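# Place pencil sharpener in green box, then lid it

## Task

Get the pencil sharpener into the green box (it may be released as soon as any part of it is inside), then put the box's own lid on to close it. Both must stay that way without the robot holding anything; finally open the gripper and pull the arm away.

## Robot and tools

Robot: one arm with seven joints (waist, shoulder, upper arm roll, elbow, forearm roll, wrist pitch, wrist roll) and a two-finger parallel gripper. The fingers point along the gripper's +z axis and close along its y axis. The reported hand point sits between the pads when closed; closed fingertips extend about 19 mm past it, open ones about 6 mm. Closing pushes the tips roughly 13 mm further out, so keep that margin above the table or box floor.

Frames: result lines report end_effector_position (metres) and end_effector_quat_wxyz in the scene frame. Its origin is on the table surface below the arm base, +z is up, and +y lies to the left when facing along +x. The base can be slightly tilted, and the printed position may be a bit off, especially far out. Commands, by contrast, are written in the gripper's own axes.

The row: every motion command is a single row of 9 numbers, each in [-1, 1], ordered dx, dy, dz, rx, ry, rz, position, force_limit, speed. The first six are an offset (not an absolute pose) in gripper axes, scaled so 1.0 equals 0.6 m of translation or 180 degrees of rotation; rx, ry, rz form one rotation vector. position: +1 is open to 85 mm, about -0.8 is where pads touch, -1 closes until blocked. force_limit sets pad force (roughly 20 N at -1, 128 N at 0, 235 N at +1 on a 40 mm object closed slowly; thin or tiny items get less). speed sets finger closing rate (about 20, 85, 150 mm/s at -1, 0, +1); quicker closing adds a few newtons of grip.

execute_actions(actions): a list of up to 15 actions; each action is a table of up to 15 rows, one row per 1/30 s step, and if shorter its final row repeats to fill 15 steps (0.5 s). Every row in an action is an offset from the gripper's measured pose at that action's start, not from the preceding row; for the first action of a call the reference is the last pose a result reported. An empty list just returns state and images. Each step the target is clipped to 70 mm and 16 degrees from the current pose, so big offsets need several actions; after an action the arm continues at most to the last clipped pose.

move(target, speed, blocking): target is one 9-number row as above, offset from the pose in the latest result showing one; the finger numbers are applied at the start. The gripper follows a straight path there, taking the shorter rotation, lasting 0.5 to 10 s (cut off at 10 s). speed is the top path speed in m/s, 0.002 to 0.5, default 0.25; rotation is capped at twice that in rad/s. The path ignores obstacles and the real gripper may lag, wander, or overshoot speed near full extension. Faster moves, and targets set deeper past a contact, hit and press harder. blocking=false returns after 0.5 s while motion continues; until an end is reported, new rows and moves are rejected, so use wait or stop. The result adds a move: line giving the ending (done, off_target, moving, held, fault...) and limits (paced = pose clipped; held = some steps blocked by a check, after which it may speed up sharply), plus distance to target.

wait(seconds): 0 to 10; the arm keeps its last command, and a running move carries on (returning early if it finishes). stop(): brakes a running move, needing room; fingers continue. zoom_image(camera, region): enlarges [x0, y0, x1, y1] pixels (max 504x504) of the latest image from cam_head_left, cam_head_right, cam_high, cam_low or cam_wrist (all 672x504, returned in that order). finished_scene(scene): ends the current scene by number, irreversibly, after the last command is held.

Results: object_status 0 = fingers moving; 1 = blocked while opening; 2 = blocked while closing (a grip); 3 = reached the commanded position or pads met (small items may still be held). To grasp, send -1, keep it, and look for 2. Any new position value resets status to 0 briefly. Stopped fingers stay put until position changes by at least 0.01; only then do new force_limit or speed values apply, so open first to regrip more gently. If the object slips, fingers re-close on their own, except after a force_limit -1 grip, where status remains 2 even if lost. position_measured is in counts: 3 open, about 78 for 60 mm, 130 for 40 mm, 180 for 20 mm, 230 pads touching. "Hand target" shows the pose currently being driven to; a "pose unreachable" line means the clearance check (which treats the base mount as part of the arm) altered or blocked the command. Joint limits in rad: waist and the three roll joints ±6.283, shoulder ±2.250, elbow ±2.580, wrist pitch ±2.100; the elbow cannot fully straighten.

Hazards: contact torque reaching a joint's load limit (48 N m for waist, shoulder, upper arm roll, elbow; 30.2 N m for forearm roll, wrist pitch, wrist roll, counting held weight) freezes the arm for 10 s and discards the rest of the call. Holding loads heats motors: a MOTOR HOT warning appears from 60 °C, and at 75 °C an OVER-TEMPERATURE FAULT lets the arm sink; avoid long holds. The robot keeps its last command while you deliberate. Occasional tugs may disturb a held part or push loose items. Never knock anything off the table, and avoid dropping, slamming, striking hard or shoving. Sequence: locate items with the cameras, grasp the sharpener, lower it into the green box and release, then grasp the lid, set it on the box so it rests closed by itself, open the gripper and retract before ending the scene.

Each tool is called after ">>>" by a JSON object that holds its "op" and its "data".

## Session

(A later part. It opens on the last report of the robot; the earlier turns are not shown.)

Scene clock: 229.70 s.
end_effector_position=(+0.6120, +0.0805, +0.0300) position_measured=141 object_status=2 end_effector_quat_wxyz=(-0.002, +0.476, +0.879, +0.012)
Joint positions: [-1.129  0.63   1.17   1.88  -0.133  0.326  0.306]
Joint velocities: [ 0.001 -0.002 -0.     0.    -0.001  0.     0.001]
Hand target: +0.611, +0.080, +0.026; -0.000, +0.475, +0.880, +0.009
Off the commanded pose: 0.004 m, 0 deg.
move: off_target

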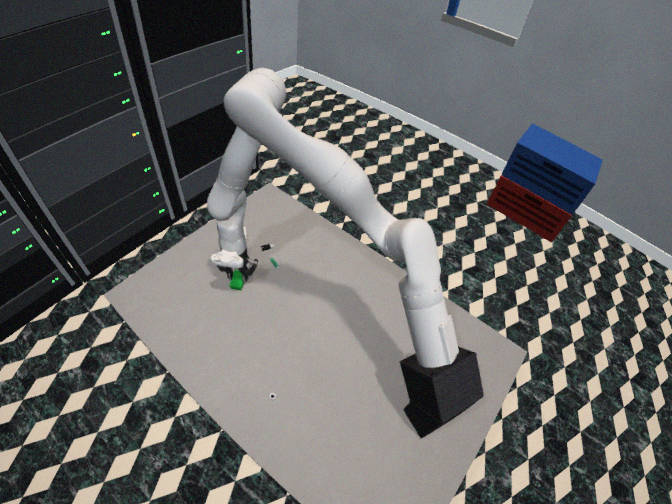

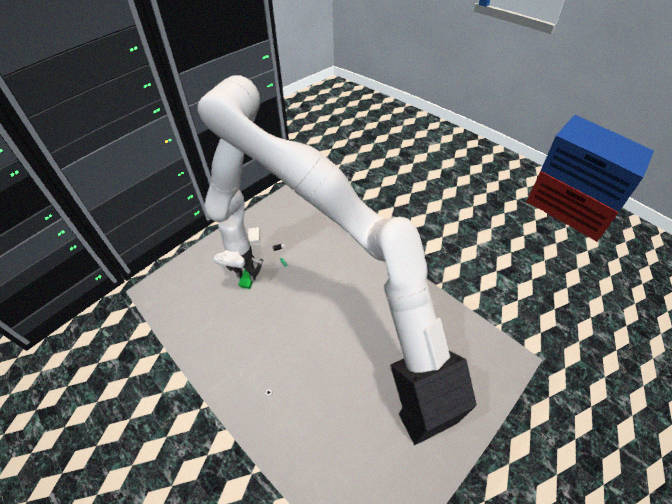

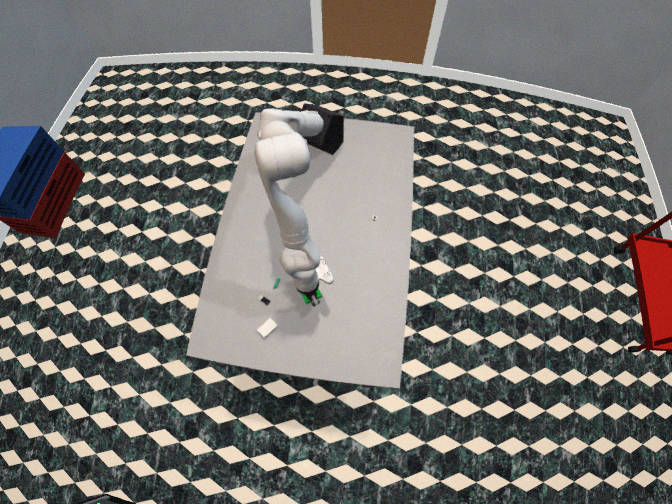

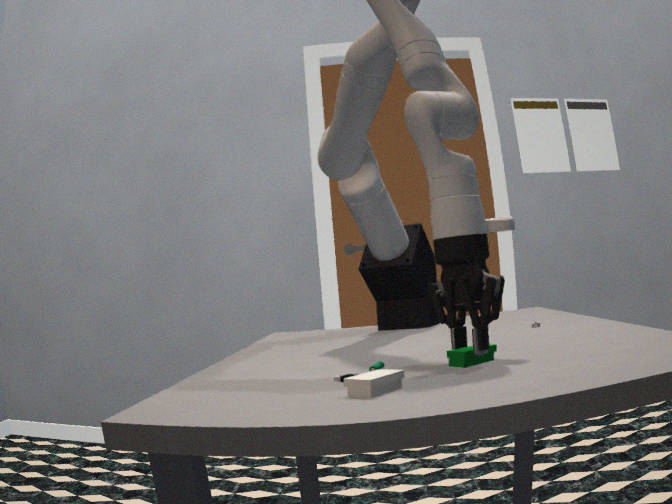

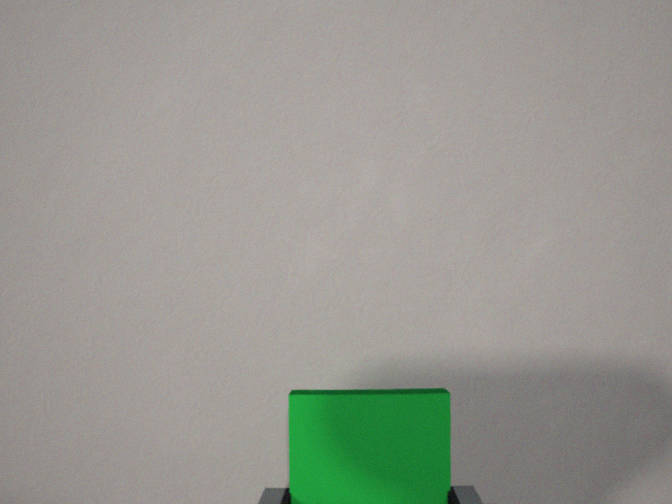

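Seated now (went 4 mm lower).

>>> {"op": "move", "data": {"target": [0,0,0,0,0,0,0.5,-0.6,-0.5]}}

>>> {"op": "move", "data": {"target": [-0.1,0,-0.1,0,0,0,0.5,-0.6,-0.5], "speed": 0.1}}

>>> {"op": "zoom_image", "data": {"camera": "cam_low", "region": [400,280,540,385]}}

Scene clock: 235.73 s.
end_effector_position=(+0.6120, +0.0805, +0.0300) position_measured=66 object_status=0 end_effector_quat_wxyz=(-0.002, +0.476, +0.879, +0.012)
Joint positions: [-1.129  0.63   1.17   1.88  -0.133  0.326  0.306]
Joint velocities: [ 0.     0.001 -0.    -0.    -0.001 -0.001  0.002]
Hand target: +0.612, +0.081, +0.030; -0.002, +0.476, +0.879, +0.012
Off the commanded pose: 0.000 m, 0 deg.
move: done

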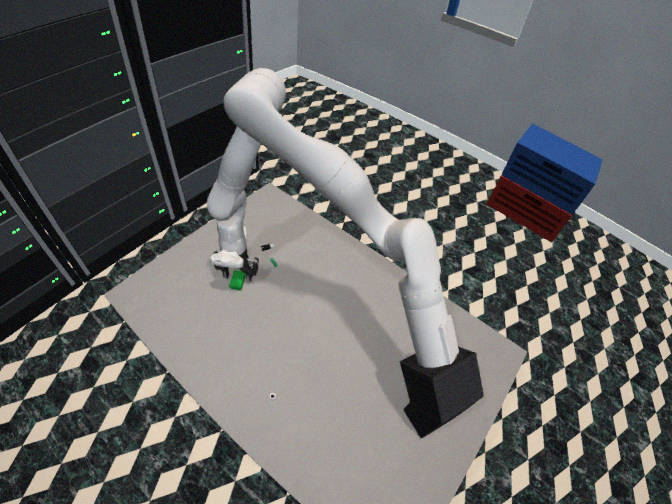

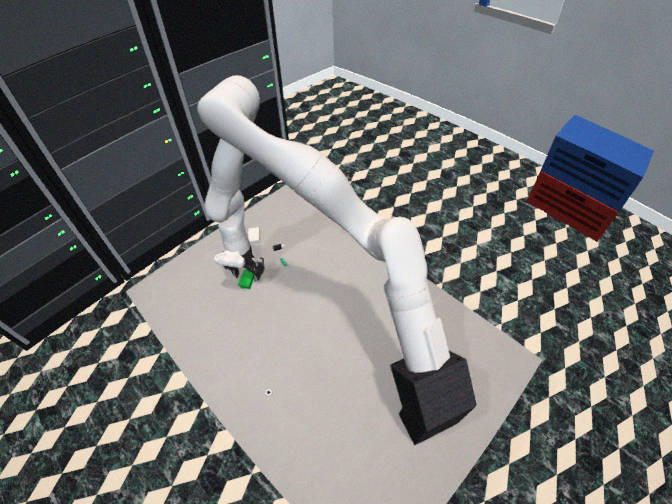

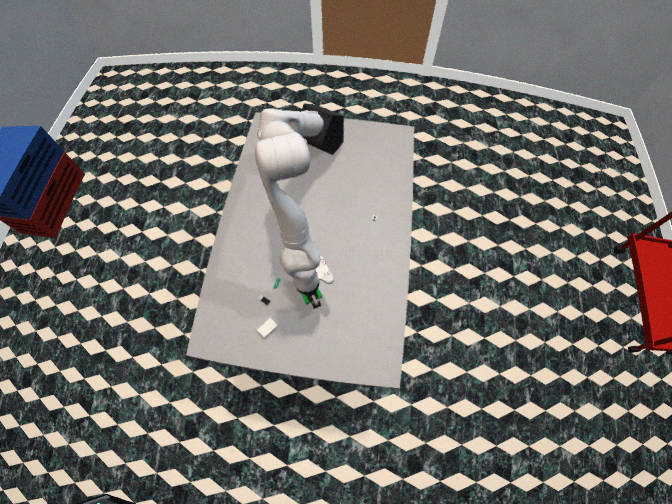

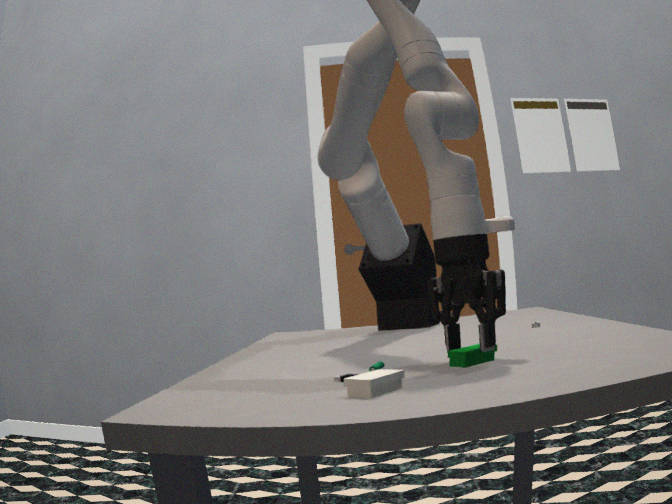

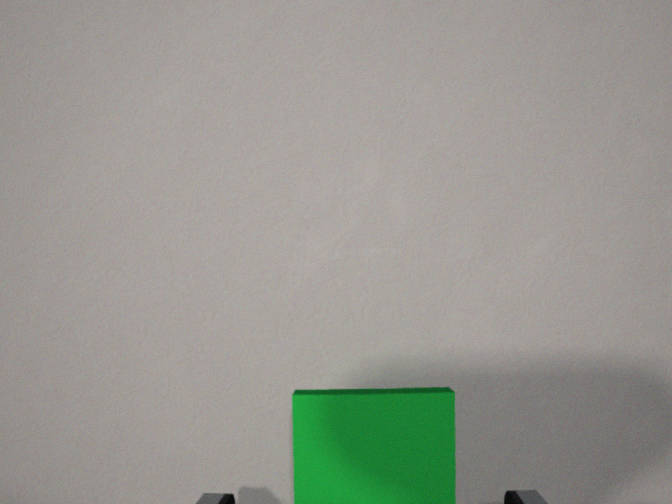

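Scene clock: 236.93 s.
end_effector_position=(+0.6445, +0.0288, +0.0888) position_measured=66 object_status=3 end_effector_quat_wxyz=(-0.002, +0.476, +0.879, +0.011)
Joint positions: [-1.27   0.477  1.359  1.833 -0.035  0.492  0.349]
Joint velocities: [-0.01  -0.006  0.    -0.     0.001 -0.     0.001]
Hand target: +0.645, +0.029, +0.089; -0.002, +0.476, +0.879, +0.012
Off the commanded pose: 0.000 m, 0 deg.
move: done

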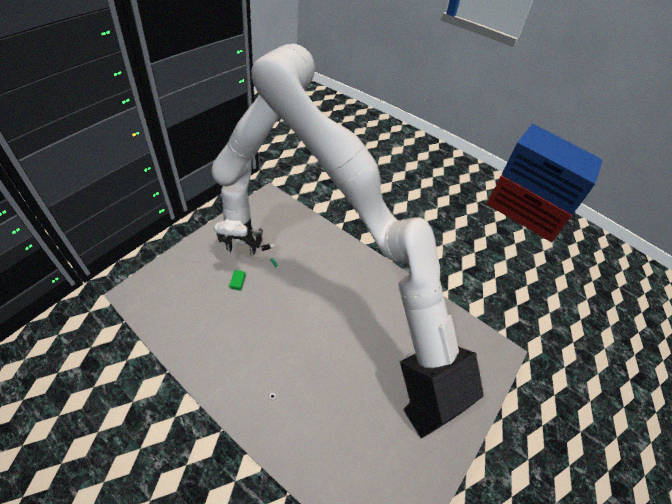

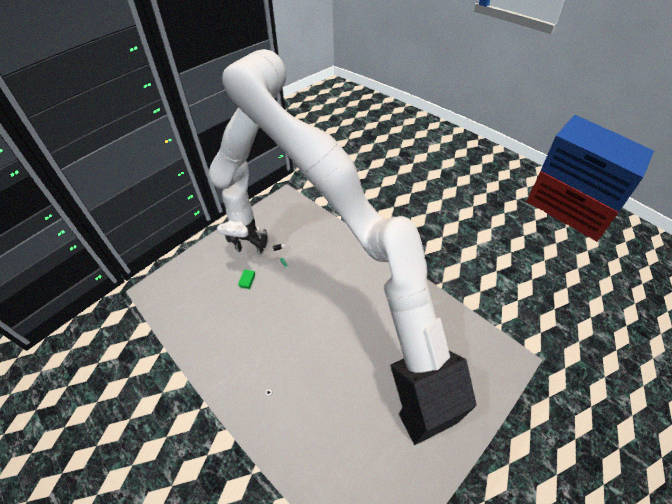

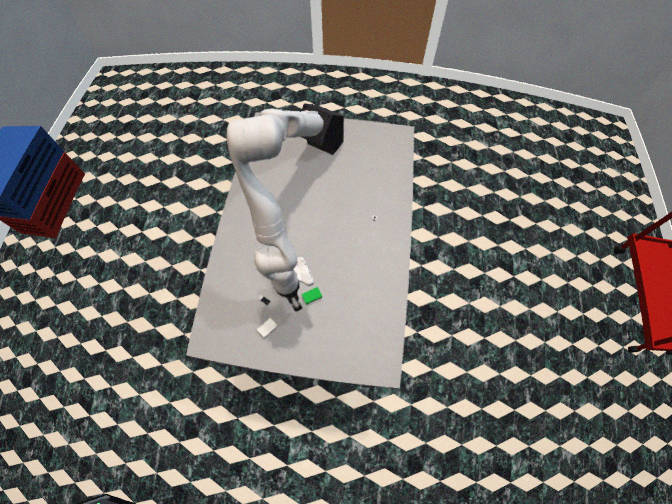

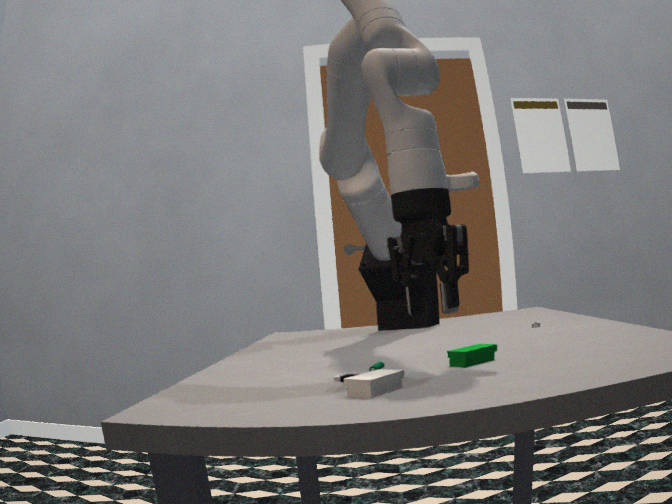

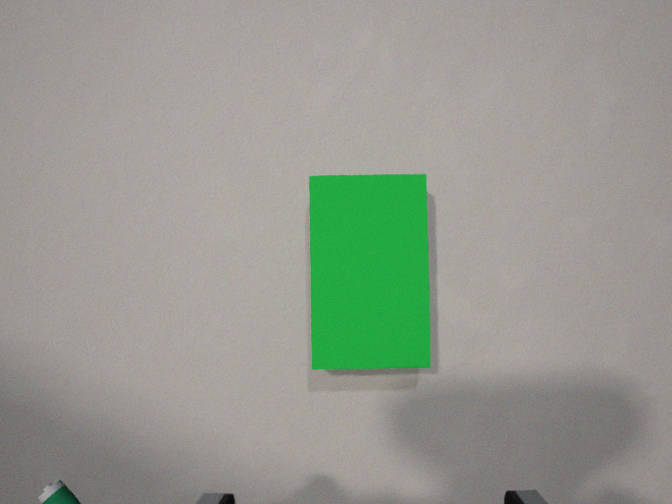

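Region (400, 280, 540, 385) of cam_low's 672x504 image, scaled by 3.600, with more detail than that image has; it fills the top 378 rows of this view, and the rest is white.

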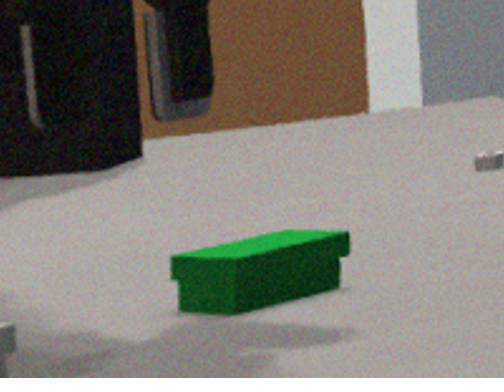

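>>> {"op": "finished_scene", "data": {"scene": 1}}

The scene is finished: the task was done.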